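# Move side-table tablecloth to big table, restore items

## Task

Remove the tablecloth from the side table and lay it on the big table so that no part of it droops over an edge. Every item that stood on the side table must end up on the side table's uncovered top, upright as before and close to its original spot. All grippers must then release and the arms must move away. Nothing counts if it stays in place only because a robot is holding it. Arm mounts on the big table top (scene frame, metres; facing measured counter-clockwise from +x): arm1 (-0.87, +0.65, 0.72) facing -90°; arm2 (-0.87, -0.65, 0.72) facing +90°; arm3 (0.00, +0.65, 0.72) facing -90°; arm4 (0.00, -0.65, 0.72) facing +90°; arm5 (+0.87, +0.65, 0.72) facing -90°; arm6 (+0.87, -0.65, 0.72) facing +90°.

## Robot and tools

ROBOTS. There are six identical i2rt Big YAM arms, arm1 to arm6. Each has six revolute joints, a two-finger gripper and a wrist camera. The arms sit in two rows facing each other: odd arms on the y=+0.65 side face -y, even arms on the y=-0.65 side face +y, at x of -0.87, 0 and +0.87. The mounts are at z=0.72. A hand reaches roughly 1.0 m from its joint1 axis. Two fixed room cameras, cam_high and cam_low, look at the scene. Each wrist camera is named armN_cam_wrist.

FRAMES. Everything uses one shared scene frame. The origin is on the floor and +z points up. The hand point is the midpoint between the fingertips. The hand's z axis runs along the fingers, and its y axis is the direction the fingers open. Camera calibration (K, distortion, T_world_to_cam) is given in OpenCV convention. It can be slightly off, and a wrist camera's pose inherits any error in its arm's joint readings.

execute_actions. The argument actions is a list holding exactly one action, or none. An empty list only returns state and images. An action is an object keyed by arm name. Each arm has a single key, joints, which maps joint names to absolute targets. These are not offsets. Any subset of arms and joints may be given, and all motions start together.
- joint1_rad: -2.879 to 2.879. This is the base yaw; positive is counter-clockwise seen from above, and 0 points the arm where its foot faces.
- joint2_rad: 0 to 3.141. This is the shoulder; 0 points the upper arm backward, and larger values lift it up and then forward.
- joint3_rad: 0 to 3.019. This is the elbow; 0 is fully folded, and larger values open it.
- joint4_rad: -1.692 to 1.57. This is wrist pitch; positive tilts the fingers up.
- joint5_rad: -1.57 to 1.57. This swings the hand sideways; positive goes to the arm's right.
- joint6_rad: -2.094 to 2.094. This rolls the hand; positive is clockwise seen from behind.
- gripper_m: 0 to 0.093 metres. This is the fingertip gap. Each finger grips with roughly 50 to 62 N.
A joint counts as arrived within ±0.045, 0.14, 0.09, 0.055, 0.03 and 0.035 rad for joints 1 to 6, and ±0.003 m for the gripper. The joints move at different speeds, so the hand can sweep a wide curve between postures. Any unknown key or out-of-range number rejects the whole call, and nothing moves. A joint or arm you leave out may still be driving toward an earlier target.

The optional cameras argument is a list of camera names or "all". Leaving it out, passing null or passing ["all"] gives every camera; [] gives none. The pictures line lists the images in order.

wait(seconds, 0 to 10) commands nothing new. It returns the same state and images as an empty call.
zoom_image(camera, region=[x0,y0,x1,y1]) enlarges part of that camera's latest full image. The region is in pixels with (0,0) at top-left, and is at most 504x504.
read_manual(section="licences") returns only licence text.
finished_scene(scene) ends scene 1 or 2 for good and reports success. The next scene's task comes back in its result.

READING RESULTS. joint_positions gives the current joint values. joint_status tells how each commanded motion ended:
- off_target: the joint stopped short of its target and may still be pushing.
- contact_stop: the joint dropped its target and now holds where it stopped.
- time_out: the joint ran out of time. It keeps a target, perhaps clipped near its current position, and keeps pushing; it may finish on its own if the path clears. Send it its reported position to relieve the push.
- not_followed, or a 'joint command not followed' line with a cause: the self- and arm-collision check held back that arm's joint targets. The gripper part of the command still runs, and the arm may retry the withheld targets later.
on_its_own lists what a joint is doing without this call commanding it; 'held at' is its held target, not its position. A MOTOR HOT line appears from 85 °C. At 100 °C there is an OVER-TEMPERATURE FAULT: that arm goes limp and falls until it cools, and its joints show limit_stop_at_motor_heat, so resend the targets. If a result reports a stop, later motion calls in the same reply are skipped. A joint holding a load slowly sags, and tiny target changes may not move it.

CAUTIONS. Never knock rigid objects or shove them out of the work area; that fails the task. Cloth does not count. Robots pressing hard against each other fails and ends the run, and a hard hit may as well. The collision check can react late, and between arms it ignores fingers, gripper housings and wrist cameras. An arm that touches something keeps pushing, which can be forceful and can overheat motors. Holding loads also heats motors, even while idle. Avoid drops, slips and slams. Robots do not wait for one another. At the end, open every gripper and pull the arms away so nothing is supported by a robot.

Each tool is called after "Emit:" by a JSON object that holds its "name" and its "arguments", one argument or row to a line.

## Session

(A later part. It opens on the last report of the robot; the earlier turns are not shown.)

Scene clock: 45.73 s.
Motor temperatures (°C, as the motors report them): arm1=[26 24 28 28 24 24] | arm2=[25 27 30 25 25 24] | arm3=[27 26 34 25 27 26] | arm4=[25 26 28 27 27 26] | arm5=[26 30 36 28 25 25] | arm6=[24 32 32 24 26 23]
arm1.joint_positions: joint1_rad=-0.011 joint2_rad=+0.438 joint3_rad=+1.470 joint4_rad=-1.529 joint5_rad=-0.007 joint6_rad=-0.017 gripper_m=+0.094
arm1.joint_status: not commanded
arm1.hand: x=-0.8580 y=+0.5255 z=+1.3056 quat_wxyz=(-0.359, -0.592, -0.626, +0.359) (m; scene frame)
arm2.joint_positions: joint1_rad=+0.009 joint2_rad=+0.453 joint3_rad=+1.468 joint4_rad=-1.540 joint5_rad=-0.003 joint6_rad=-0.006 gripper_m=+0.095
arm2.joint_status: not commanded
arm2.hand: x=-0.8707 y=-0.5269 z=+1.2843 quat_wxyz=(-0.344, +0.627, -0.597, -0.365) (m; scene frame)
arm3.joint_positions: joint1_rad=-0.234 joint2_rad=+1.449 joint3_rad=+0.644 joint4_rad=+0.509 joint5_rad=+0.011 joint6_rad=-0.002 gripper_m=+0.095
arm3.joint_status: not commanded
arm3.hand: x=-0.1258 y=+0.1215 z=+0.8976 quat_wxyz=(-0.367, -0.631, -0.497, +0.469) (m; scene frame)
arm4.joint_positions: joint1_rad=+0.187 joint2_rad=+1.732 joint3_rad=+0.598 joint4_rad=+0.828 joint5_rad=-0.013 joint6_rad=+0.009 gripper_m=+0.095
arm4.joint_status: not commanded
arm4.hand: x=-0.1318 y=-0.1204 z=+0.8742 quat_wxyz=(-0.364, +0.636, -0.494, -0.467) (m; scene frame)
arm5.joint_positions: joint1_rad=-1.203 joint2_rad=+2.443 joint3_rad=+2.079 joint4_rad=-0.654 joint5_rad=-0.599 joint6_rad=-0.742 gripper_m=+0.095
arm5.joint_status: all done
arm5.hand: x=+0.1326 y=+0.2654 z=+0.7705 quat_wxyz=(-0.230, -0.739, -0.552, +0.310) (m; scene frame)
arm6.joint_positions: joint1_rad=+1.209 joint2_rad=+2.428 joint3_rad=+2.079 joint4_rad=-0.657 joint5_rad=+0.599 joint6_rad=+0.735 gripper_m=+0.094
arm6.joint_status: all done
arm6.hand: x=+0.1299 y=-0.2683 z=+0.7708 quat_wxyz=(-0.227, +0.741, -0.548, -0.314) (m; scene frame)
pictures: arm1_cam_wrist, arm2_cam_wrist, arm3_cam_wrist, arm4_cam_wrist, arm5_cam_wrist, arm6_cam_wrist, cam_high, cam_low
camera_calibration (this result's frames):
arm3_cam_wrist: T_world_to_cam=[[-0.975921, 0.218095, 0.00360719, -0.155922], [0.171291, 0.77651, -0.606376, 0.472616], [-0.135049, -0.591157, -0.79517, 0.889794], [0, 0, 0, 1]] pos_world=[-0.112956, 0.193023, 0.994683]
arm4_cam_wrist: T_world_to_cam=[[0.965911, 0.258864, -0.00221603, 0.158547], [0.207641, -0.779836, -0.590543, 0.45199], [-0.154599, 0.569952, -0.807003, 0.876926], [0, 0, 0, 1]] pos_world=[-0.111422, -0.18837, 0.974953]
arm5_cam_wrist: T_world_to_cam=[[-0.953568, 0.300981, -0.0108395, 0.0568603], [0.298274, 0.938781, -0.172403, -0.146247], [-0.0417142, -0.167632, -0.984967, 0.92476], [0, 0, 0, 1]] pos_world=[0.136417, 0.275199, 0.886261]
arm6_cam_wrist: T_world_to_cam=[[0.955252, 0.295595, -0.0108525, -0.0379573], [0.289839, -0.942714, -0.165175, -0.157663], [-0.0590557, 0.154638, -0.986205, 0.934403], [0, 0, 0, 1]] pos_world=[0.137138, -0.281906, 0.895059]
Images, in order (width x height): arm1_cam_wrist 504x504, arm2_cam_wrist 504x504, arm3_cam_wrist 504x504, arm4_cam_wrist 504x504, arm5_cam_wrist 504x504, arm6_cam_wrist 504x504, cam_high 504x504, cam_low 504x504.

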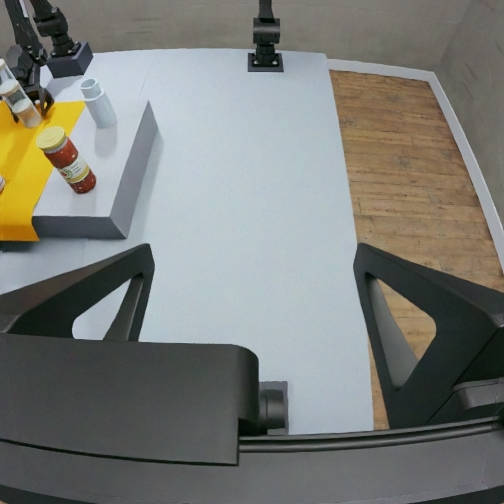

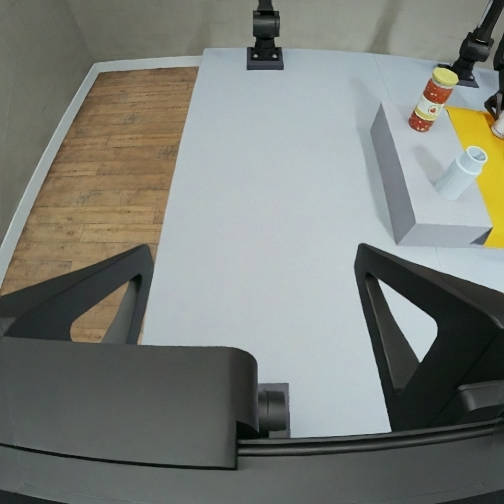

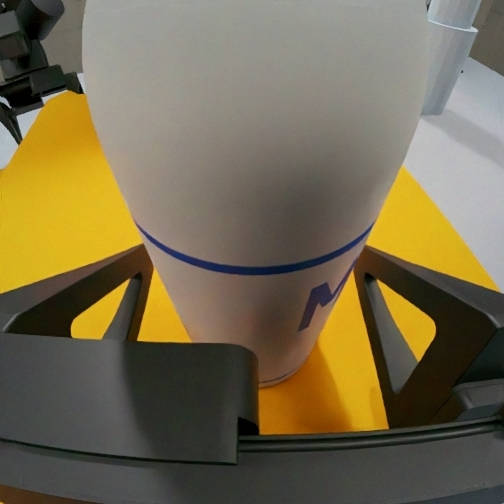

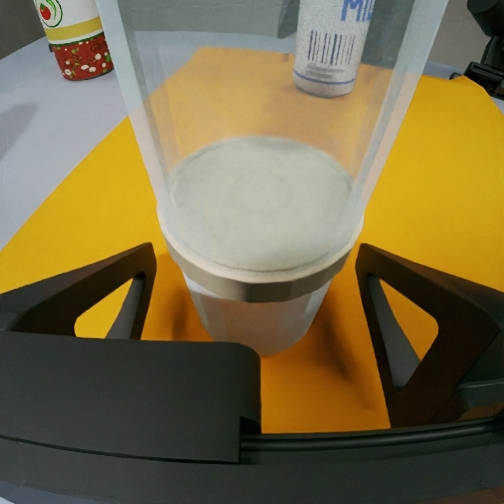

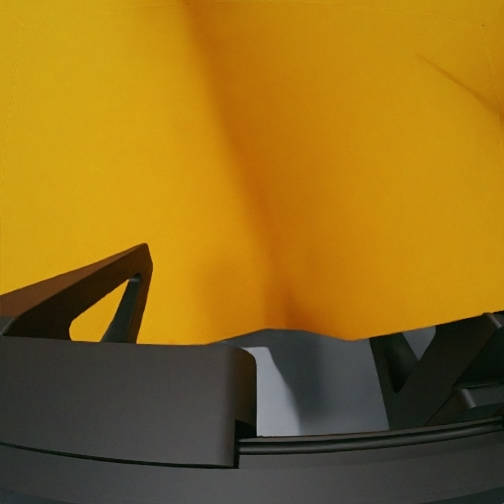

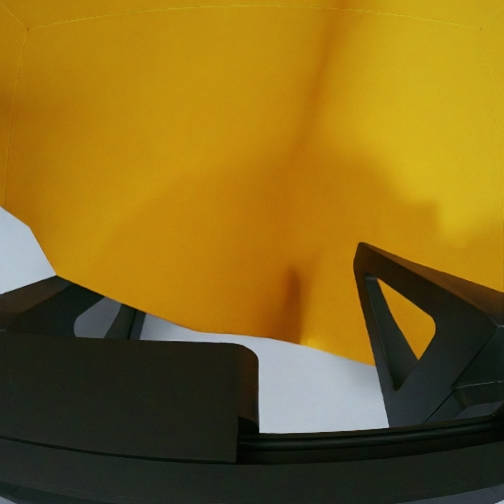

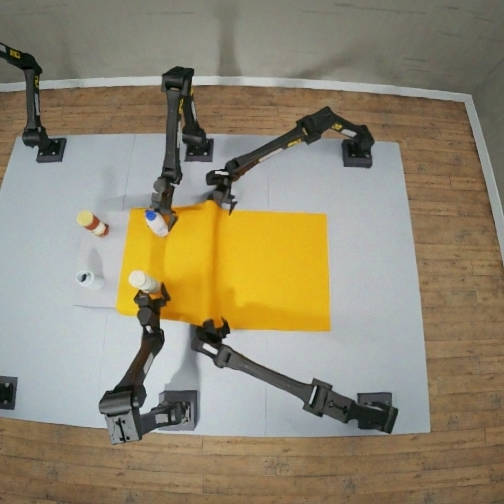

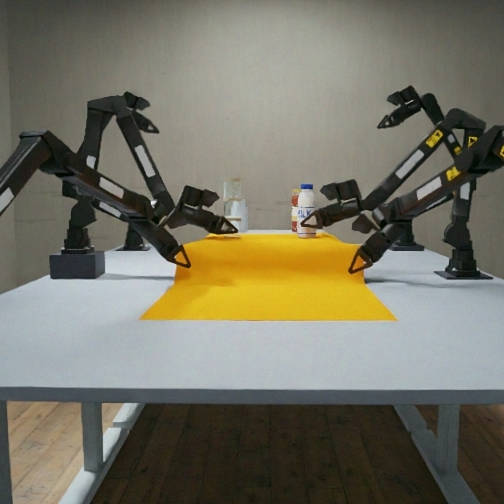

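Emit:
{"name": "execute_actions", "arguments": {
  "actions": [
    {"arm3":{"joints":{"gripper_m":0.04}},"arm4":{"joints":{"joint2_rad":1.765,"joint3_rad":0.655}},"arm5":{"joints":{"gripper_m":0}},"arm6":{"joints":{"gripper_m":0}}}
  ],
  "cameras": []
}}

Emit:
{"name": "execute_actions", "arguments": {
  "actions": [
    {"arm4":{"joints":{"gripper_m":0.035}}}
  ],
  "cameras": []
}}

Emit:
{"name": "execute_actions", "arguments": {
  "actions": [
    {"arm3":{"joints":{"joint2_rad":1.35,"joint3_rad":0.72,"joint4_rad":0.41}},"arm4":{"joints":{"joint2_rad":1.65,"joint4_rad":0.75}}}
  ]
}}

Scene clock: 50.80 s.
Motor temperatures (°C, as the motors report them): arm1=[26 24 28 28 24 24] | arm2=[25 27 30 25 25 24] | arm3=[27 27 34 25 27 26] | arm4=[25 26 29 27 27 26] | arm5=[26 31 36 28 25 25] | arm6=[24 33 32 24 26 23]
arm1.joint_positions: joint1_rad=-0.011 joint2_rad=+0.438 joint3_rad=+1.470 joint4_rad=-1.529 joint5_rad=-0.007 joint6_rad=-0.017 gripper_m=+0.094
arm1.joint_status: not commanded
arm1.hand: x=-0.8580 y=+0.5255 z=+1.3056 quat_wxyz=(-0.359, -0.592, -0.626, +0.359) (m; scene frame)
arm2.joint_positions: joint1_rad=+0.009 joint2_rad=+0.453 joint3_rad=+1.468 joint4_rad=-1.540 joint5_rad=-0.003 joint6_rad=-0.006 gripper_m=+0.095
arm2.joint_status: not commanded
arm2.hand: x=-0.8707 y=-0.5269 z=+1.2843 quat_wxyz=(-0.344, +0.627, -0.597, -0.365) (m; scene frame)
arm3.joint_positions: joint1_rad=-0.234 joint2_rad=+1.449 joint3_rad=+0.644 joint4_rad=+0.509 joint5_rad=+0.011 joint6_rad=-0.002 gripper_m=+0.066
arm3.joint_status: gripper_m off_target (ended at +0.066, target +0.040)
arm3.hand: x=-0.1258 y=+0.1216 z=+0.8976 quat_wxyz=(-0.367, -0.631, -0.497, +0.469) (m; scene frame)
arm4.joint_positions: joint1_rad=+0.187 joint2_rad=+1.750 joint3_rad=+0.619 joint4_rad=+0.828 joint5_rad=-0.013 joint6_rad=+0.009 gripper_m=+0.095
arm4.joint_status: all done
arm4.hand: x=-0.1335 y=-0.1132 z=+0.8732 quat_wxyz=(-0.365, +0.636, -0.494, -0.468) (m; scene frame)
arm5.joint_positions: joint1_rad=-1.203 joint2_rad=+2.443 joint3_rad=+2.079 joint4_rad=-0.654 joint5_rad=-0.599 joint6_rad=-0.742 gripper_m=+0.001
arm5.joint_status: all done
arm5.hand: x=+0.1326 y=+0.2654 z=+0.7705 quat_wxyz=(-0.230, -0.739, -0.552, +0.310) (m; scene frame)
arm6.joint_positions: joint1_rad=+1.209 joint2_rad=+2.428 joint3_rad=+2.079 joint4_rad=-0.657 joint5_rad=+0.599 joint6_rad=+0.735 gripper_m=+0.001
arm6.joint_status: all done
arm6.hand: x=+0.1299 y=-0.2683 z=+0.7708 quat_wxyz=(-0.227, +0.741, -0.548, -0.314) (m; scene frame)
pictures: none
No camera images: the call's "cameras" was empty. Leave "cameras" out to get every camera's image.

Scene clock: 51.43 s.
Motor temperatures (°C, as the motors report them): arm1=[26 24 28 28 24 24] | arm2=[25 27 30 25 25 24] | arm3=[27 27 34 25 27 26] | arm4=[25 26 29 27 27 26] | arm5=[26 32 36 28 25 25] | arm6=[24 33 32 24 26 23]
arm1.joint_positions: joint1_rad=-0.011 joint2_rad=+0.438 joint3_rad=+1.470 joint4_rad=-1.529 joint5_rad=-0.007 joint6_rad=-0.017 gripper_m=+0.094
arm1.joint_status: not commanded
arm1.hand: x=-0.8580 y=+0.5255 z=+1.3056 quat_wxyz=(-0.359, -0.592, -0.626, +0.359) (m; scene frame)
arm2.joint_positions: joint1_rad=+0.009 joint2_rad=+0.453 joint3_rad=+1.468 joint4_rad=-1.540 joint5_rad=-0.003 joint6_rad=-0.006 gripper_m=+0.095
arm2.joint_status: not commanded
arm2.hand: x=-0.8707 y=-0.5269 z=+1.2843 quat_wxyz=(-0.344, +0.627, -0.597, -0.365) (m; scene frame)
arm3.joint_positions: joint1_rad=-0.234 joint2_rad=+1.449 joint3_rad=+0.644 joint4_rad=+0.509 joint5_rad=+0.011 joint6_rad=-0.002 gripper_m=+0.066
arm3.joint_status: not commanded
arm3.hand: x=-0.1258 y=+0.1216 z=+0.8976 quat_wxyz=(-0.367, -0.631, -0.497, +0.469) (m; scene frame)
arm4.joint_positions: joint1_rad=+0.187 joint2_rad=+1.750 joint3_rad=+0.619 joint4_rad=+0.828 joint5_rad=-0.012 joint6_rad=+0.009 gripper_m=+0.059
arm4.joint_status: gripper_m off_target (ended at +0.059, target +0.035)
arm4.hand: x=-0.1333 y=-0.1131 z=+0.8733 quat_wxyz=(-0.365, +0.635, -0.494, -0.468) (m; scene frame)
arm5.joint_positions: joint1_rad=-1.203 joint2_rad=+2.443 joint3_rad=+2.079 joint4_rad=-0.654 joint5_rad=-0.599 joint6_rad=-0.742 gripper_m=+0.001
arm5.joint_status: not commanded
arm5.hand: x=+0.1326 y=+0.2654 z=+0.7705 quat_wxyz=(-0.230, -0.739, -0.552, +0.310) (m; scene frame)
arm6.joint_positions: joint1_rad=+1.209 joint2_rad=+2.428 joint3_rad=+2.079 joint4_rad=-0.657 joint5_rad=+0.599 joint6_rad=+0.735 gripper_m=+0.001
arm6.joint_status: not commanded
arm6.hand: x=+0.1299 y=-0.2683 z=+0.7708 quat_wxyz=(-0.227, +0.741, -0.548, -0.314) (m; scene frame)
pictures: none
No camera images: the call's "cameras" was empty. Leave "cameras" out to get every camera's image.

Scene clock: 52.33 s.
Motor temperatures (°C, as the motors report them): arm1=[26 24 28 28 24 24] | arm2=[25 27 30 25 25 24] | arm3=[27 27 35 25 27 26] | arm4=[25 26 29 27 27 26] | arm5=[26 32 36 28 25 25] | arm6=[24 33 32 24 26 23]
arm1.joint_positions: joint1_rad=-0.011 joint2_rad=+0.438 joint3_rad=+1.470 joint4_rad=-1.529 joint5_rad=-0.007 joint6_rad=-0.017 gripper_m=+0.094
arm1.joint_status: not commanded
arm1.hand: x=-0.8580 y=+0.5255 z=+1.3056 quat_wxyz=(-0.359, -0.592, -0.626, +0.359) (m; scene frame)
arm2.joint_positions: joint1_rad=+0.009 joint2_rad=+0.453 joint3_rad=+1.468 joint4_rad=-1.540 joint5_rad=-0.003 joint6_rad=-0.006 gripper_m=+0.095
arm2.joint_status: not commanded
arm2.hand: x=-0.8707 y=-0.5269 z=+1.2843 quat_wxyz=(-0.344, +0.627, -0.597, -0.365) (m; scene frame)
arm3.joint_positions: joint1_rad=-0.234 joint2_rad=+1.396 joint3_rad=+0.651 joint4_rad=+0.397 joint5_rad=+0.011 joint6_rad=-0.002 gripper_m=+0.066
arm3.joint_status: all done
arm3.hand: x=-0.1239 y=+0.1297 z=+0.9023 quat_wxyz=(-0.353, -0.643, -0.507, +0.453) (m; scene frame)
arm4.joint_positions: joint1_rad=+0.187 joint2_rad=+1.696 joint3_rad=+0.620 joint4_rad=+0.743 joint5_rad=-0.012 joint6_rad=+0.009 gripper_m=+0.059
arm4.joint_status: all done
arm4.hand: x=-0.1326 y=-0.1162 z=+0.8821 quat_wxyz=(-0.358, +0.642, -0.500, -0.458) (m; scene frame)
arm5.joint_positions: joint1_rad=-1.203 joint2_rad=+2.443 joint3_rad=+2.079 joint4_rad=-0.654 joint5_rad=-0.599 joint6_rad=-0.742 gripper_m=+0.001
arm5.joint_status: not commanded
arm5.hand: x=+0.1326 y=+0.2654 z=+0.7705 quat_wxyz=(-0.230, -0.739, -0.552, +0.310) (m; scene frame)
arm6.joint_positions: joint1_rad=+1.209 joint2_rad=+2.428 joint3_rad=+2.079 joint4_rad=-0.657 joint5_rad=+0.599 joint6_rad=+0.735 gripper_m=+0.001
arm6.joint_status: not commanded
arm6.hand: x=+0.1299 y=-0.2683 z=+0.7708 quat_wxyz=(-0.227, +0.741, -0.548, -0.314) (m; scene frame)
pictures: arm1_cam_wrist, arm2_cam_wrist, arm3_cam_wrist, arm4_cam_wrist, arm5_cam_wrist, arm6_cam_wrist, cam_high, cam_low
camera_calibration (this result's frames):
arm3_cam_wrist: T_world_to_cam=[[-0.975893, 0.218225, 0.00324961, -0.155622], [0.178367, 0.806053, -0.564326, 0.427915], [-0.12577, -0.550142, -0.825546, 0.921886], [0, 0, 0, 1]] pos_world=[-0.112251, 0.196207, 1.00305]
arm4_cam_wrist: T_world_to_cam=[[0.966253, 0.257576, -0.00308269, 0.158964], [0.210269, -0.79559, -0.568175, 0.438882], [-0.148801, 0.548353, -0.822902, 0.893045], [0, 0, 0, 1]] pos_world=[-0.112997, -0.181479, 0.984741]
arm5_cam_wrist: T_world_to_cam=[[-0.953568, 0.300981, -0.0108395, 0.0568603], [0.298274, 0.938781, -0.172403, -0.146247], [-0.0417142, -0.167632, -0.984967, 0.92476], [0, 0, 0, 1]] pos_world=[0.136417, 0.275199, 0.886261]
arm6_cam_wrist: T_world_to_cam=[[0.955328, 0.295339, -0.0111252, -0.0378256], [0.289545, -0.942805, -0.165172, -0.157652], [-0.0592708, 0.154572, -0.986202, 0.934412], [0, 0, 0, 1]] pos_world=[0.137166, -0.281898, 0.895058]
Images, in order (width x height): arm1_cam_wrist 504x504, arm2_cam_wrist 504x504, arm3_cam_wrist 504x504, arm4_cam_wrist 504x504, arm5_cam_wrist 504x504, arm6_cam_wrist 504x504, cam_high 504x504, cam_low 504x504.

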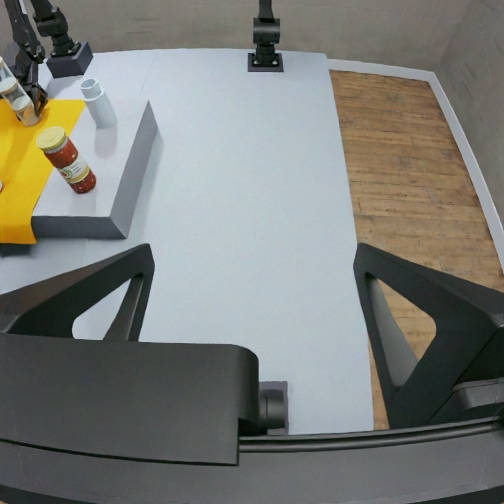

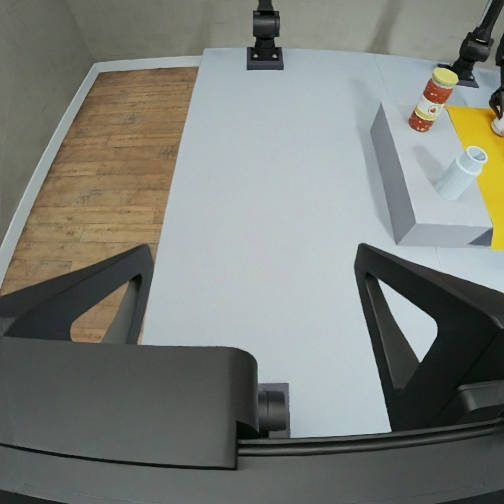

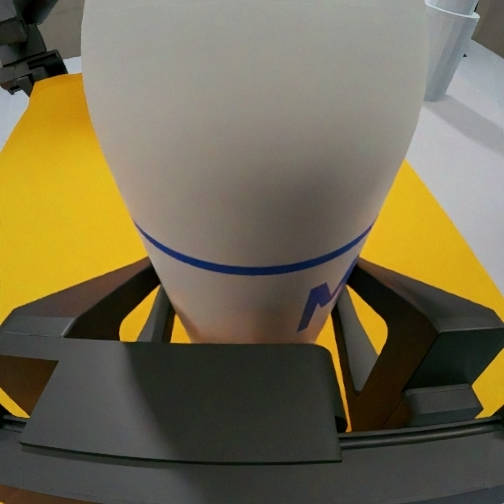

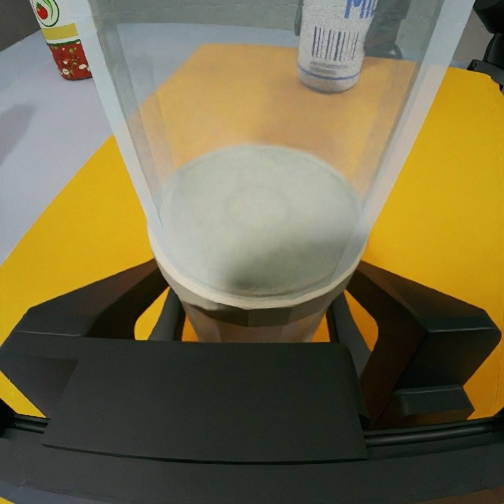

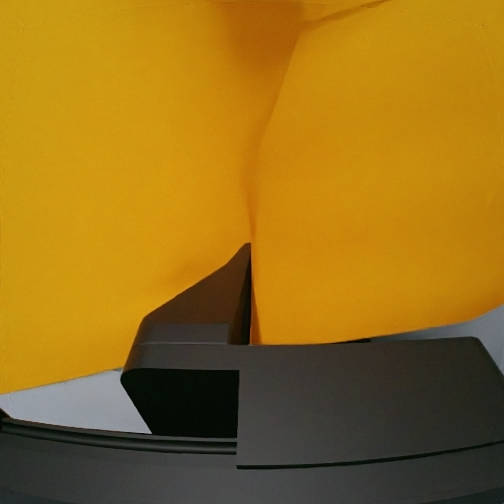

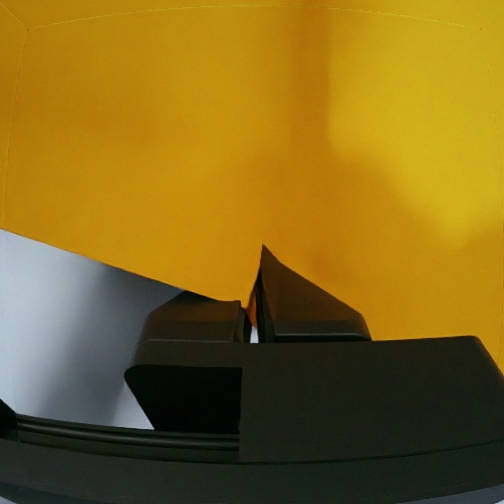

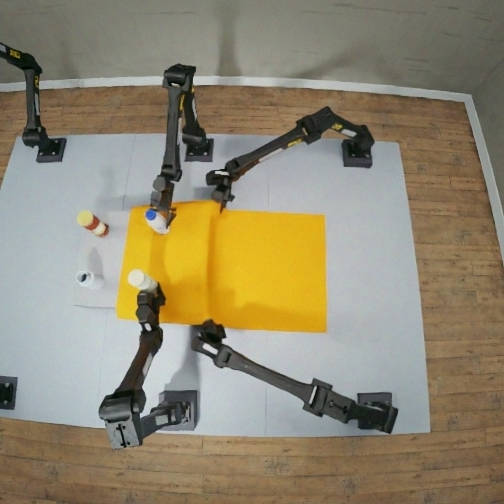

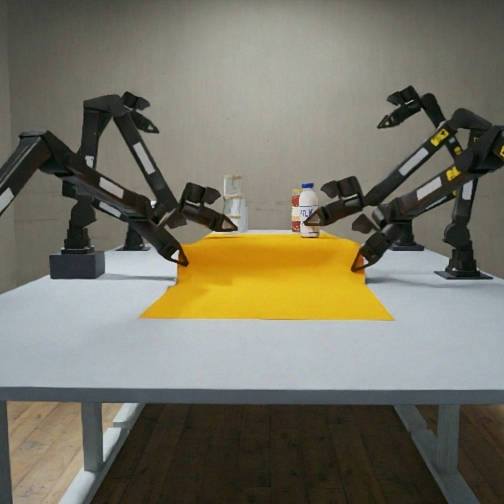

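Emit:
{"name": "execute_actions", "arguments": {
  "actions": [
    {"arm3":{"joints":{"joint2_rad":1.29}},"arm4":{"joints":{"joint2_rad":1.605}}}
  ],
  "cameras": ["cam_low"]
}}

Emit:
{"name": "execute_actions", "arguments": {
  "actions": [
    {"arm5":{"joints":{"joint1_rad":-1.04,"joint2_rad":1.84,"joint3_rad":1.25,"joint4_rad":-0.36}},"arm6":{"joints":{"joint1_rad":1.04,"joint2_rad":1.83,"joint3_rad":1.25,"joint4_rad":-0.37}}}
  ],
  "cameras": ["cam_low","cam_high"]
}}

Emit:
{"name": "execute_actions", "arguments": {
  "actions": [
    {"arm5":{"joints":{"joint1_rad":-0.6,"joint2_rad":1.42,"joint3_rad":0.71,"joint4_rad":-0.25,"joint5_rad":-0.3,"joint6_rad":-0.35}},"arm6":{"joints":{"joint1_rad":0.6,"joint2_rad":1.41,"joint3_rad":0.71,"joint4_rad":-0.26,"joint5_rad":0.3,"joint6_rad":0.35}}}
  ],
  "cameras": ["cam_low","cam_high"]
}}

Scene clock: 59.57 s.
Motor temperatures (°C, as the motors report them): arm1=[26 24 28 28 24 24] | arm2=[25 27 30 25 25 24] | arm3=[27 27 37 25 27 26] | arm4=[25 27 29 27 27 26] | arm5=[26 33 35 28 25 25] | arm6=[24 34 31 24 26 23]
arm1.joint_positions: joint1_rad=-0.011 joint2_rad=+0.438 joint3_rad=+1.470 joint4_rad=-1.529 joint5_rad=-0.007 joint6_rad=-0.017 gripper_m=+0.094
arm1.joint_status: not commanded
arm1.hand: x=-0.8580 y=+0.5255 z=+1.3056 quat_wxyz=(-0.359, -0.592, -0.626, +0.359) (m; scene frame)
arm2.joint_positions: joint1_rad=+0.009 joint2_rad=+0.453 joint3_rad=+1.468 joint4_rad=-1.540 joint5_rad=-0.003 joint6_rad=-0.006 gripper_m=+0.095
arm2.joint_status: not commanded
arm2.hand: x=-0.8707 y=-0.5269 z=+1.2843 quat_wxyz=(-0.344, +0.627, -0.597, -0.365) (m; scene frame)
arm3.joint_positions: joint1_rad=-0.234 joint2_rad=+1.328 joint3_rad=+0.651 joint4_rad=+0.392 joint5_rad=+0.011 joint6_rad=-0.002 gripper_m=+0.066
arm3.joint_status: all done
arm3.hand: x=-0.1230 y=+0.1341 z=+0.9362 quat_wxyz=(-0.370, -0.628, -0.495, +0.473) (m; scene frame)
arm4.joint_positions: joint1_rad=+0.187 joint2_rad=+1.646 joint3_rad=+0.620 joint4_rad=+0.739 joint5_rad=-0.012 joint6_rad=+0.009 gripper_m=+0.059
arm4.joint_status: all done
arm4.hand: x=-0.1333 y=-0.1149 z=+0.9077 quat_wxyz=(-0.369, +0.632, -0.491, -0.473) (m; scene frame)
arm5.joint_positions: joint1_rad=-1.203 joint2_rad=+2.443 joint3_rad=+2.079 joint4_rad=-0.654 joint5_rad=-0.599 joint6_rad=-0.742 gripper_m=+0.001
arm5.joint_status: not commanded
arm5.hand: x=+0.1326 y=+0.2654 z=+0.7705 quat_wxyz=(-0.230, -0.739, -0.552, +0.310) (m; scene frame)
arm6.joint_positions: joint1_rad=+1.209 joint2_rad=+2.428 joint3_rad=+2.079 joint4_rad=-0.657 joint5_rad=+0.599 joint6_rad=+0.735 gripper_m=+0.001
arm6.joint_status: not commanded
arm6.hand: x=+0.1299 y=-0.2683 z=+0.7708 quat_wxyz=(-0.227, +0.741, -0.548, -0.314) (m; scene frame)
pictures: cam_low
Images, in order (width x height): cam_low 504x504.

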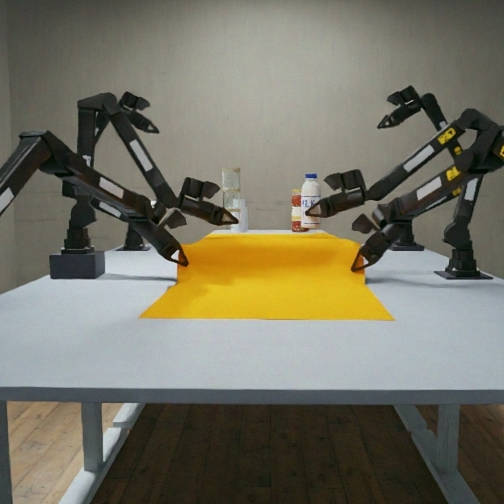

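Scene clock: 61.30 s.
Motor temperatures (°C, as the motors report them): arm1=[26 24 28 28 24 24] | arm2=[25 27 30 25 25 24] | arm3=[27 27 37 25 27 26] | arm4=[25 27 29 27 27 26] | arm5=[26 33 35 28 25 25] | arm6=[24 34 31 24 26 23]
arm1.joint_positions: joint1_rad=-0.011 joint2_rad=+0.438 joint3_rad=+1.470 joint4_rad=-1.529 joint5_rad=-0.007 joint6_rad=-0.017 gripper_m=+0.094
arm1.joint_status: not commanded
arm1.hand: x=-0.8580 y=+0.5255 z=+1.3056 quat_wxyz=(-0.359, -0.592, -0.626, +0.359) (m; scene frame)
arm2.joint_positions: joint1_rad=+0.009 joint2_rad=+0.453 joint3_rad=+1.468 joint4_rad=-1.540 joint5_rad=-0.003 joint6_rad=-0.006 gripper_m=+0.095
arm2.joint_status: not commanded
arm2.hand: x=-0.8707 y=-0.5269 z=+1.2843 quat_wxyz=(-0.344, +0.627, -0.597, -0.365) (m; scene frame)
arm3.joint_positions: joint1_rad=-0.234 joint2_rad=+1.328 joint3_rad=+0.651 joint4_rad=+0.392 joint5_rad=+0.011 joint6_rad=-0.002 gripper_m=+0.066
arm3.joint_status: not commanded
arm3.hand: x=-0.1230 y=+0.1341 z=+0.9362 quat_wxyz=(-0.370, -0.628, -0.495, +0.473) (m; scene frame)
arm4.joint_positions: joint1_rad=+0.187 joint2_rad=+1.646 joint3_rad=+0.620 joint4_rad=+0.739 joint5_rad=-0.012 joint6_rad=+0.009 gripper_m=+0.059
arm4.joint_status: not commanded
arm4.hand: x=-0.1333 y=-0.1149 z=+0.9077 quat_wxyz=(-0.369, +0.632, -0.491, -0.473) (m; scene frame)
arm5.joint_positions: joint1_rad=-1.031 joint2_rad=+1.853 joint3_rad=+1.235 joint4_rad=-0.375 joint5_rad=-0.599 joint6_rad=-0.742 gripper_m=+0.001
arm5.joint_status: all done
arm5.hand: x=+0.3852 y=+0.2494 z=+0.8404 quat_wxyz=(-0.254, -0.685, -0.614, +0.300) (m; scene frame)
arm6.joint_positions: joint1_rad=+1.032 joint2_rad=+1.841 joint3_rad=+1.233 joint4_rad=-0.381 joint5_rad=+0.598 joint6_rad=+0.736 gripper_m=+0.001
arm6.joint_status: all done
arm6.hand: x=+0.3863 y=-0.2494 z=+0.8343 quat_wxyz=(-0.252, +0.687, -0.612, -0.301) (m; scene frame)
pictures: cam_high, cam_low
Images, in order (width x height): cam_high 504x504, cam_low 504x504.

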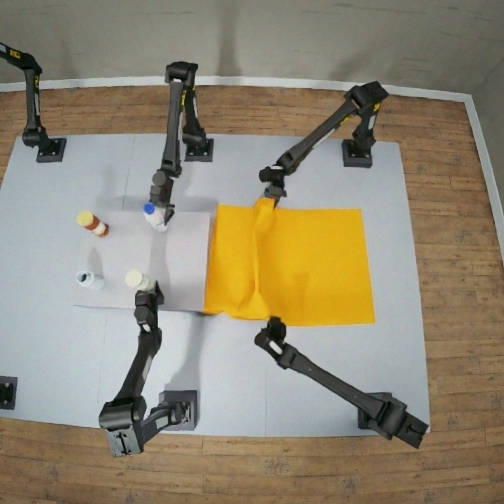

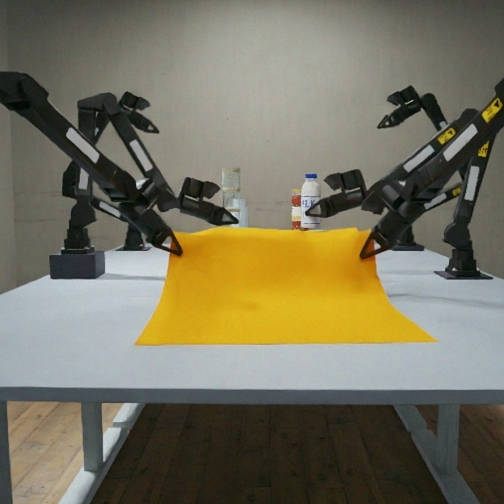

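Scene clock: 62.77 s.
Motor temperatures (°C, as the motors report them): arm1=[26 24 28 28 24 24] | arm2=[25 27 30 25 25 24] | arm3=[27 27 38 25 27 26] | arm4=[25 27 30 27 27 26] | arm5=[26 33 35 28 25 25] | arm6=[24 34 31 24 26 23]
arm1.joint_positions: joint1_rad=-0.011 joint2_rad=+0.438 joint3_rad=+1.470 joint4_rad=-1.529 joint5_rad=-0.007 joint6_rad=-0.017 gripper_m=+0.094
arm1.joint_status: not commanded
arm1.hand: x=-0.8580 y=+0.5255 z=+1.3056 quat_wxyz=(-0.359, -0.592, -0.626, +0.359) (m; scene frame)
arm2.joint_positions: joint1_rad=+0.009 joint2_rad=+0.453 joint3_rad=+1.468 joint4_rad=-1.540 joint5_rad=-0.003 joint6_rad=-0.006 gripper_m=+0.095
arm2.joint_status: not commanded
arm2.hand: x=-0.8707 y=-0.5269 z=+1.2843 quat_wxyz=(-0.344, +0.627, -0.597, -0.365) (m; scene frame)
arm3.joint_positions: joint1_rad=-0.234 joint2_rad=+1.328 joint3_rad=+0.651 joint4_rad=+0.392 joint5_rad=+0.011 joint6_rad=-0.002 gripper_m=+0.066
arm3.joint_status: not commanded
arm3.hand: x=-0.1230 y=+0.1341 z=+0.9362 quat_wxyz=(-0.370, -0.628, -0.495, +0.473) (m; scene frame)
arm4.joint_positions: joint1_rad=+0.187 joint2_rad=+1.646 joint3_rad=+0.620 joint4_rad=+0.739 joint5_rad=-0.012 joint6_rad=+0.009 gripper_m=+0.059
arm4.joint_status: not commanded
arm4.hand: x=-0.1333 y=-0.1149 z=+0.9077 quat_wxyz=(-0.369, +0.632, -0.491, -0.473) (m; scene frame)
arm5.joint_positions: joint1_rad=-0.589 joint2_rad=+1.415 joint3_rad=+0.704 joint4_rad=-0.271 joint5_rad=-0.302 joint6_rad=-0.359 gripper_m=+0.001
arm5.joint_status: all done
arm5.hand: x=+0.6599 y=+0.2471 z=+0.8352 quat_wxyz=(-0.225, -0.715, -0.621, +0.229) (m; scene frame)
arm6.joint_positions: joint1_rad=+0.588 joint2_rad=+1.406 joint3_rad=+0.701 joint4_rad=-0.274 joint5_rad=+0.302 joint6_rad=+0.365 gripper_m=+0.001
arm6.joint_status: all done
arm6.hand: x=+0.6620 y=-0.2468 z=+0.8257 quat_wxyz=(-0.223, +0.712, -0.624, -0.231) (m; scene frame)
pictures: cam_high, cam_low
Images, in order (width x height): cam_high 504x504, cam_low 504x504.

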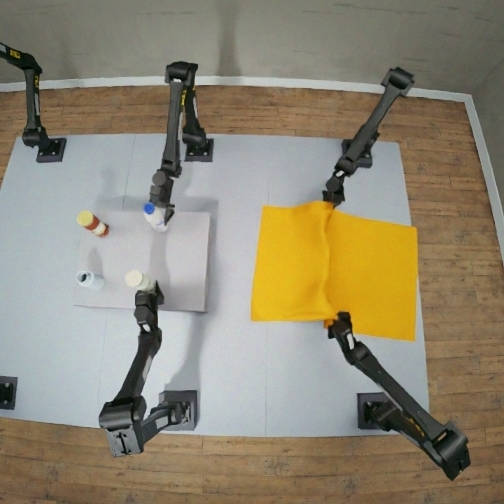

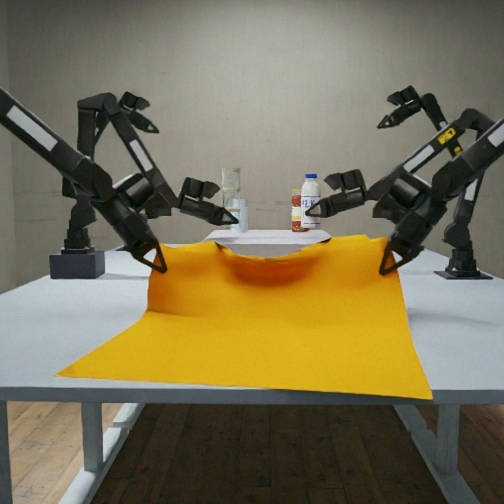

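Emit:
{"name": "execute_actions", "arguments": {
  "actions": [
    {"arm3":{"joints":{"joint2_rad":1.445,"joint4_rad":0.535}},"arm4":{"joints":{"joint2_rad":1.75,"joint4_rad":0.855}},"arm5":{"joints":{"joint1_rad":-0.83,"joint2_rad":1.68,"joint3_rad":0.95,"joint4_rad":-0.23}},"arm6":{"joints":{"joint1_rad":0.81,"joint2_rad":1.66,"joint3_rad":0.95}}}
  ],
  "cameras": []
}}

Emit:
{"name": "execute_actions", "arguments": {
  "actions": [
    {"arm5":{"joints":{"gripper_m":0.03}},"arm6":{"joints":{"gripper_m":0.03}}}
  ],
  "cameras": ["cam_low","cam_high"]
}}

Scene clock: 69.57 s.
Motor temperatures (°C, as the motors report them): arm1=[26 24 29 28 24 24] | arm2=[25 27 30 25 25 24] | arm3=[27 27 39 25 27 26] | arm4=[25 27 30 27 27 26] | arm5=[26 31 34 28 25 25] | arm6=[24 32 31 24 26 23]
arm1.joint_positions: joint1_rad=-0.011 joint2_rad=+0.438 joint3_rad=+1.470 joint4_rad=-1.529 joint5_rad=-0.007 joint6_rad=-0.017 gripper_m=+0.094
arm1.joint_status: not commanded
arm1.hand: x=-0.8580 y=+0.5255 z=+1.3056 quat_wxyz=(-0.359, -0.592, -0.626, +0.359) (m; scene frame)
arm2.joint_positions: joint1_rad=+0.009 joint2_rad=+0.453 joint3_rad=+1.468 joint4_rad=-1.540 joint5_rad=-0.003 joint6_rad=-0.006 gripper_m=+0.095
arm2.joint_status: not commanded
arm2.hand: x=-0.8707 y=-0.5269 z=+1.2843 quat_wxyz=(-0.344, +0.627, -0.597, -0.365) (m; scene frame)
arm3.joint_positions: joint1_rad=-0.234 joint2_rad=+1.454 joint3_rad=+0.657 joint4_rad=+0.494 joint5_rad=+0.011 joint6_rad=-0.002 gripper_m=+0.066
arm3.joint_status: all done
arm3.hand: x=-0.1266 y=+0.1183 z=+0.8975 quat_wxyz=(-0.365, -0.633, -0.499, +0.467) (m; scene frame)
arm4.joint_positions: joint1_rad=+0.187 joint2_rad=+1.752 joint3_rad=+0.622 joint4_rad=+0.826 joint5_rad=-0.012 joint6_rad=+0.009 gripper_m=+0.059
arm4.joint_status: all done
arm4.hand: x=-0.1335 y=-0.1121 z=+0.8730 quat_wxyz=(-0.365, +0.636, -0.494, -0.467) (m; scene frame)
arm5.joint_positions: joint1_rad=-0.839 joint2_rad=+1.681 joint3_rad=+0.919 joint4_rad=-0.248 joint5_rad=-0.300 joint6_rad=-0.357 gripper_m=+0.001
arm5.joint_status: all done
arm5.hand: x=+0.5052 y=+0.2568 z=+0.8016 quat_wxyz=(-0.192, -0.792, -0.526, +0.243) (m; scene frame)
arm6.joint_positions: joint1_rad=+0.818 joint2_rad=+1.663 joint3_rad=+0.915 joint4_rad=-0.273 joint5_rad=+0.299 joint6_rad=+0.364 gripper_m=+0.001
arm6.joint_status: all done
arm6.hand: x=+0.5179 y=-0.2519 z=+0.7943 quat_wxyz=(-0.191, +0.787, -0.538, -0.236) (m; scene frame)
pictures: none
No camera images: the call's "cameras" was empty. Leave "cameras" out to get every camera's image.

Scene clock: 70.10 s.
Motor temperatures (°C, as the motors report them): arm1=[26 24 29 28 24 24] | arm2=[25 27 30 25 25 24] | arm3=[27 27 39 25 27 26] | arm4=[25 27 30 27 27 26] | arm5=[26 31 34 28 25 25] | arm6=[24 32 31 24 26 23]
arm1.joint_positions: joint1_rad=-0.011 joint2_rad=+0.438 joint3_rad=+1.470 joint4_rad=-1.529 joint5_rad=-0.007 joint6_rad=-0.017 gripper_m=+0.094
arm1.joint_status: not commanded
arm1.hand: x=-0.8580 y=+0.5255 z=+1.3056 quat_wxyz=(-0.359, -0.592, -0.626, +0.359) (m; scene frame)
arm2.joint_positions: joint1_rad=+0.009 joint2_rad=+0.453 joint3_rad=+1.468 joint4_rad=-1.540 joint5_rad=-0.003 joint6_rad=-0.006 gripper_m=+0.095
arm2.joint_status: not commanded
arm2.hand: x=-0.8707 y=-0.5269 z=+1.2843 quat_wxyz=(-0.344, +0.627, -0.597, -0.365) (m; scene frame)
arm3.joint_positions: joint1_rad=-0.234 joint2_rad=+1.454 joint3_rad=+0.657 joint4_rad=+0.494 joint5_rad=+0.011 joint6_rad=-0.002 gripper_m=+0.066
arm3.joint_status: not commanded
arm3.hand: x=-0.1266 y=+0.1183 z=+0.8975 quat_wxyz=(-0.365, -0.633, -0.499, +0.467) (m; scene frame)
arm4.joint_positions: joint1_rad=+0.187 joint2_rad=+1.752 joint3_rad=+0.622 joint4_rad=+0.826 joint5_rad=-0.012 joint6_rad=+0.009 gripper_m=+0.059
arm4.joint_status: not commanded
arm4.hand: x=-0.1335 y=-0.1121 z=+0.8730 quat_wxyz=(-0.365, +0.636, -0.494, -0.467) (m; scene frame)
arm5.joint_positions: joint1_rad=-0.839 joint2_rad=+1.681 joint3_rad=+0.919 joint4_rad=-0.248 joint5_rad=-0.300 joint6_rad=-0.357 gripper_m=+0.030
arm5.joint_status: all done
arm5.hand: x=+0.5052 y=+0.2568 z=+0.8016 quat_wxyz=(-0.192, -0.792, -0.526, +0.243) (m; scene frame)
arm6.joint_positions: joint1_rad=+0.818 joint2_rad=+1.663 joint3_rad=+0.915 joint4_rad=-0.273 joint5_rad=+0.299 joint6_rad=+0.364 gripper_m=+0.030
arm6.joint_status: all done
arm6.hand: x=+0.5179 y=-0.2519 z=+0.7943 quat_wxyz=(-0.191, +0.787, -0.538, -0.236) (m; scene frame)
pictures: cam_high, cam_low
Images, in order (width x height): cam_high 504x504, cam_low 504x504.

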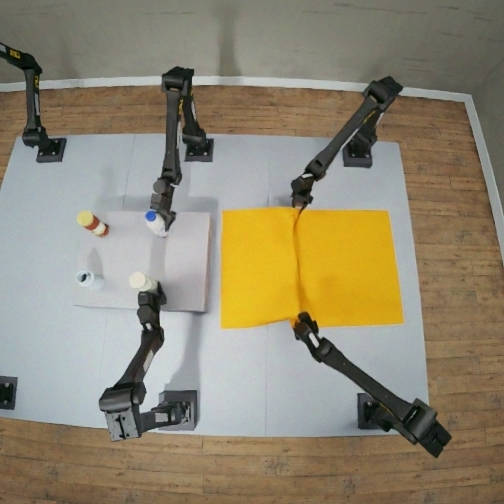

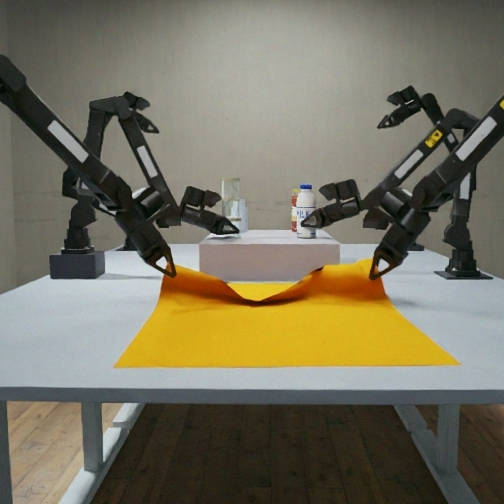

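Emit:
{"name": "execute_actions", "arguments": {
  "actions": [
    {"arm3":{"joints":{"gripper_m":0.093}},"arm4":{"joints":{"gripper_m":0.093}},"arm5":{"joints":{"joint1_rad":-1.05,"joint2_rad":1.5,"joint3_rad":0.75}},"arm6":{"joints":{"joint1_rad":1.05,"joint2_rad":1.48,"joint3_rad":0.75}}}
  ],
  "cameras": ["cam_low"]
}}

Emit:
{"name": "execute_actions", "arguments": {
  "actions": [
    {"arm3":{"joints":{"joint2_rad":1.15,"joint3_rad":0.42,"joint4_rad":0.43}},"arm4":{"joints":{"joint2_rad":1.48,"joint3_rad":0.37}},"arm5":{"joints":{"joint2_rad":0.7}},"arm6":{"joints":{"joint2_rad":0.7}}}
  ],
  "cameras": []
}}

Emit:
{"name": "execute_actions", "arguments": {
  "actions": [
    {"arm3":{"joints":{"joint2_rad":0.3,"joint3_rad":0.25,"joint4_rad":-0.3}},"arm4":{"joints":{"joint2_rad":0.5,"joint3_rad":0.15,"joint4_rad":0}}}
  ],
  "cameras": ["cam_low","cam_high"]
}}

Scene clock: 77.30 s.
Motor temperatures (°C, as the motors report them): arm1=[26 24 29 28 24 24] | arm2=[25 27 30 25 25 24] | arm3=[27 28 40 25 27 26] | arm4=[25 27 30 27 27 26] | arm5=[26 30 34 28 25 25] | arm6=[24 32 31 24 26 23]
arm1.joint_positions: joint1_rad=-0.011 joint2_rad=+0.438 joint3_rad=+1.470 joint4_rad=-1.529 joint5_rad=-0.007 joint6_rad=-0.017 gripper_m=+0.094
arm1.joint_status: not commanded
arm1.hand: x=-0.8580 y=+0.5255 z=+1.3056 quat_wxyz=(-0.359, -0.592, -0.626, +0.359) (m; scene frame)
arm2.joint_positions: joint1_rad=+0.009 joint2_rad=+0.453 joint3_rad=+1.468 joint4_rad=-1.540 joint5_rad=-0.003 joint6_rad=-0.006 gripper_m=+0.095
arm2.joint_status: not commanded
arm2.hand: x=-0.8707 y=-0.5269 z=+1.2843 quat_wxyz=(-0.344, +0.627, -0.597, -0.365) (m; scene frame)
arm3.joint_positions: joint1_rad=-0.234 joint2_rad=+1.454 joint3_rad=+0.671 joint4_rad=+0.511 joint5_rad=+0.011 joint6_rad=-0.002 gripper_m=+0.093
arm3.joint_status: all done
arm3.hand: x=-0.1280 y=+0.1122 z=+0.9090 quat_wxyz=(-0.373, -0.625, -0.493, +0.477) (m; scene frame)
arm4.joint_positions: joint1_rad=+0.187 joint2_rad=+1.752 joint3_rad=+0.622 joint4_rad=+0.831 joint5_rad=-0.012 joint6_rad=+0.009 gripper_m=+0.093
arm4.joint_status: all done
arm4.hand: x=-0.1337 y=-0.1116 z=+0.8744 quat_wxyz=(-0.366, +0.634, -0.493, -0.469) (m; scene frame)
arm5.joint_positions: joint1_rad=-1.061 joint2_rad=+1.490 joint3_rad=+0.752 joint4_rad=-0.248 joint5_rad=-0.299 joint6_rad=-0.357 gripper_m=+0.030
arm5.joint_status: all done
arm5.hand: x=+0.4805 y=+0.3768 z=+0.8254 quat_wxyz=(-0.164, -0.842, -0.435, +0.274) (m; scene frame)
arm6.joint_positions: joint1_rad=+1.061 joint2_rad=+1.471 joint3_rad=+0.750 joint4_rad=-0.272 joint5_rad=+0.299 joint6_rad=+0.364 gripper_m=+0.030
arm6.joint_status: all done
arm6.hand: x=+0.4851 y=-0.3774 z=+0.8186 quat_wxyz=(-0.161, +0.841, -0.439, -0.271) (m; scene frame)
pictures: cam_low
Images, in order (width x height): cam_low 504x504.

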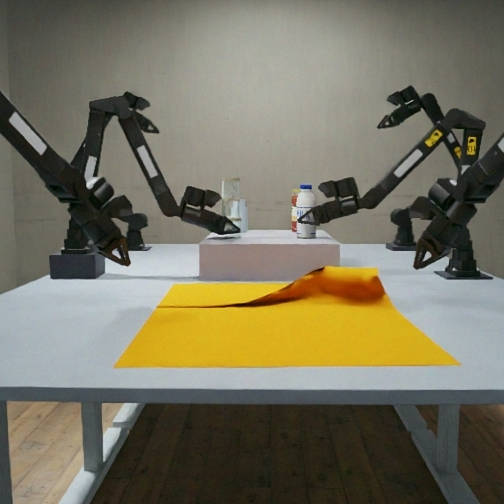

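Scene clock: 78.77 s.
Motor temperatures (°C, as the motors report them): arm1=[26 24 29 28 24 24] | arm2=[25 27 30 25 25 24] | arm3=[27 27 39 25 27 26] | arm4=[25 27 30 27 27 26] | arm5=[26 30 35 28 25 25] | arm6=[24 32 31 24 26 23]
arm1.joint_positions: joint1_rad=-0.011 joint2_rad=+0.438 joint3_rad=+1.470 joint4_rad=-1.529 joint5_rad=-0.007 joint6_rad=-0.017 gripper_m=+0.094
arm1.joint_status: not commanded
arm1.hand: x=-0.8580 y=+0.5255 z=+1.3056 quat_wxyz=(-0.359, -0.592, -0.626, +0.359) (m; scene frame)
arm2.joint_positions: joint1_rad=+0.009 joint2_rad=+0.453 joint3_rad=+1.468 joint4_rad=-1.540 joint5_rad=-0.003 joint6_rad=-0.006 gripper_m=+0.095
arm2.joint_status: not commanded
arm2.hand: x=-0.8707 y=-0.5269 z=+1.2843 quat_wxyz=(-0.344, +0.627, -0.597, -0.365) (m; scene frame)
arm3.joint_positions: joint1_rad=-0.234 joint2_rad=+1.153 joint3_rad=+0.418 joint4_rad=+0.441 joint5_rad=+0.011 joint6_rad=-0.002 gripper_m=+0.093
arm3.joint_status: all done
arm3.hand: x=-0.1044 y=+0.2134 z=+0.9066 quat_wxyz=(-0.367, -0.631, -0.497, +0.470) (m; scene frame)
arm4.joint_positions: joint1_rad=+0.187 joint2_rad=+1.489 joint3_rad=+0.370 joint4_rad=+0.834 joint5_rad=-0.012 joint6_rad=+0.009 gripper_m=+0.093
arm4.joint_status: all done
arm4.hand: x=-0.1120 y=-0.2025 z=+0.9019 quat_wxyz=(-0.370, +0.631, -0.491, -0.474) (m; scene frame)
arm5.joint_positions: joint1_rad=-1.061 joint2_rad=+0.693 joint3_rad=+0.742 joint4_rad=-0.248 joint5_rad=-0.299 joint6_rad=-0.357 gripper_m=+0.030
arm5.joint_status: all done
arm5.hand: x=+0.5543 y=+0.4178 z=+1.1644 quat_wxyz=(-0.162, -0.655, -0.405, +0.617) (m; scene frame)
arm6.joint_positions: joint1_rad=+1.061 joint2_rad=+0.694 joint3_rad=+0.742 joint4_rad=-0.272 joint5_rad=+0.299 joint6_rad=+0.364 gripper_m=+0.030
arm6.joint_status: all done
arm6.hand: x=+0.5563 y=-0.4158 z=+1.1464 quat_wxyz=(-0.159, +0.661, -0.411, -0.607) (m; scene frame)
pictures: none
No camera images: the call's "cameras" was empty. Leave "cameras" out to get every camera's image.

Scene clock: 80.30 s.
Motor temperatures (°C, as the motors report them): arm1=[26 24 29 28 24 24] | arm2=[25 27 30 25 25 24] | arm3=[27 27 39 25 27 26] | arm4=[25 27 30 27 27 26] | arm5=[26 29 35 28 25 25] | arm6=[24 31 31 24 26 23]
arm1.joint_positions: joint1_rad=-0.011 joint2_rad=+0.438 joint3_rad=+1.470 joint4_rad=-1.529 joint5_rad=-0.007 joint6_rad=-0.017 gripper_m=+0.094
arm1.joint_status: not commanded
arm1.hand: x=-0.8580 y=+0.5255 z=+1.3056 quat_wxyz=(-0.359, -0.592, -0.626, +0.359) (m; scene frame)
arm2.joint_positions: joint1_rad=+0.009 joint2_rad=+0.453 joint3_rad=+1.468 joint4_rad=-1.540 joint5_rad=-0.003 joint6_rad=-0.006 gripper_m=+0.095
arm2.joint_status: not commanded
arm2.hand: x=-0.8707 y=-0.5269 z=+1.2843 quat_wxyz=(-0.344, +0.627, -0.597, -0.365) (m; scene frame)
arm3.joint_positions: joint1_rad=-0.234 joint2_rad=+0.305 joint3_rad=+0.241 joint4_rad=-0.287 joint5_rad=+0.011 joint6_rad=-0.002 gripper_m=+0.093
arm3.joint_status: all done
arm3.hand: x=-0.0690 y=+0.3653 z=+0.9296 quat_wxyz=(-0.352, -0.644, -0.507, +0.452) (m; scene frame)
arm4.joint_positions: joint1_rad=+0.187 joint2_rad=+0.508 joint3_rad=+0.144 joint4_rad=+0.009 joint5_rad=-0.012 joint6_rad=+0.009 gripper_m=+0.093
arm4.joint_status: all done
arm4.hand: x=-0.0772 y=-0.3487 z=+0.9531 quat_wxyz=(-0.352, +0.647, -0.504, -0.451) (m; scene frame)
arm5.joint_positions: joint1_rad=-1.061 joint2_rad=+0.693 joint3_rad=+0.742 joint4_rad=-0.248 joint5_rad=-0.299 joint6_rad=-0.357 gripper_m=+0.030
arm5.joint_status: not commanded
arm5.hand: x=+0.5543 y=+0.4178 z=+1.1644 quat_wxyz=(-0.162, -0.655, -0.405, +0.617) (m; scene frame)
arm6.joint_positions: joint1_rad=+1.061 joint2_rad=+0.694 joint3_rad=+0.742 joint4_rad=-0.272 joint5_rad=+0.299 joint6_rad=+0.364 gripper_m=+0.030
arm6.joint_status: not commanded
arm6.hand: x=+0.5563 y=-0.4158 z=+1.1464 quat_wxyz=(-0.159, +0.661, -0.411, -0.607) (m; scene frame)
pictures: cam_high, cam_low
Images, in order (width x height): cam_high 504x504, cam_low 504x504.

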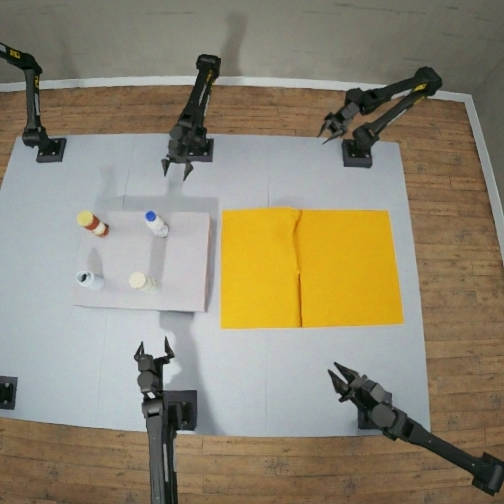

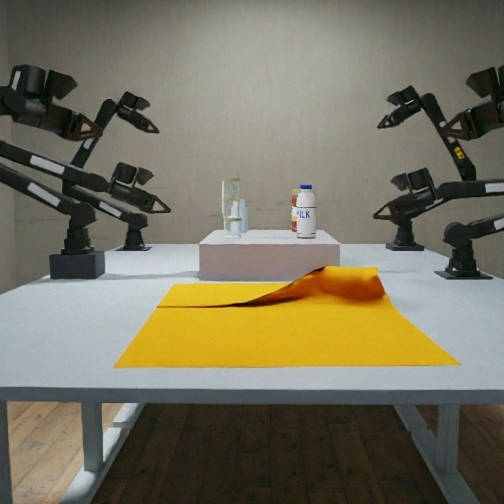

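Emit:
{"name": "finished_scene", "arguments": {
  "scene": 1
}}

The scene is finished: the task was done.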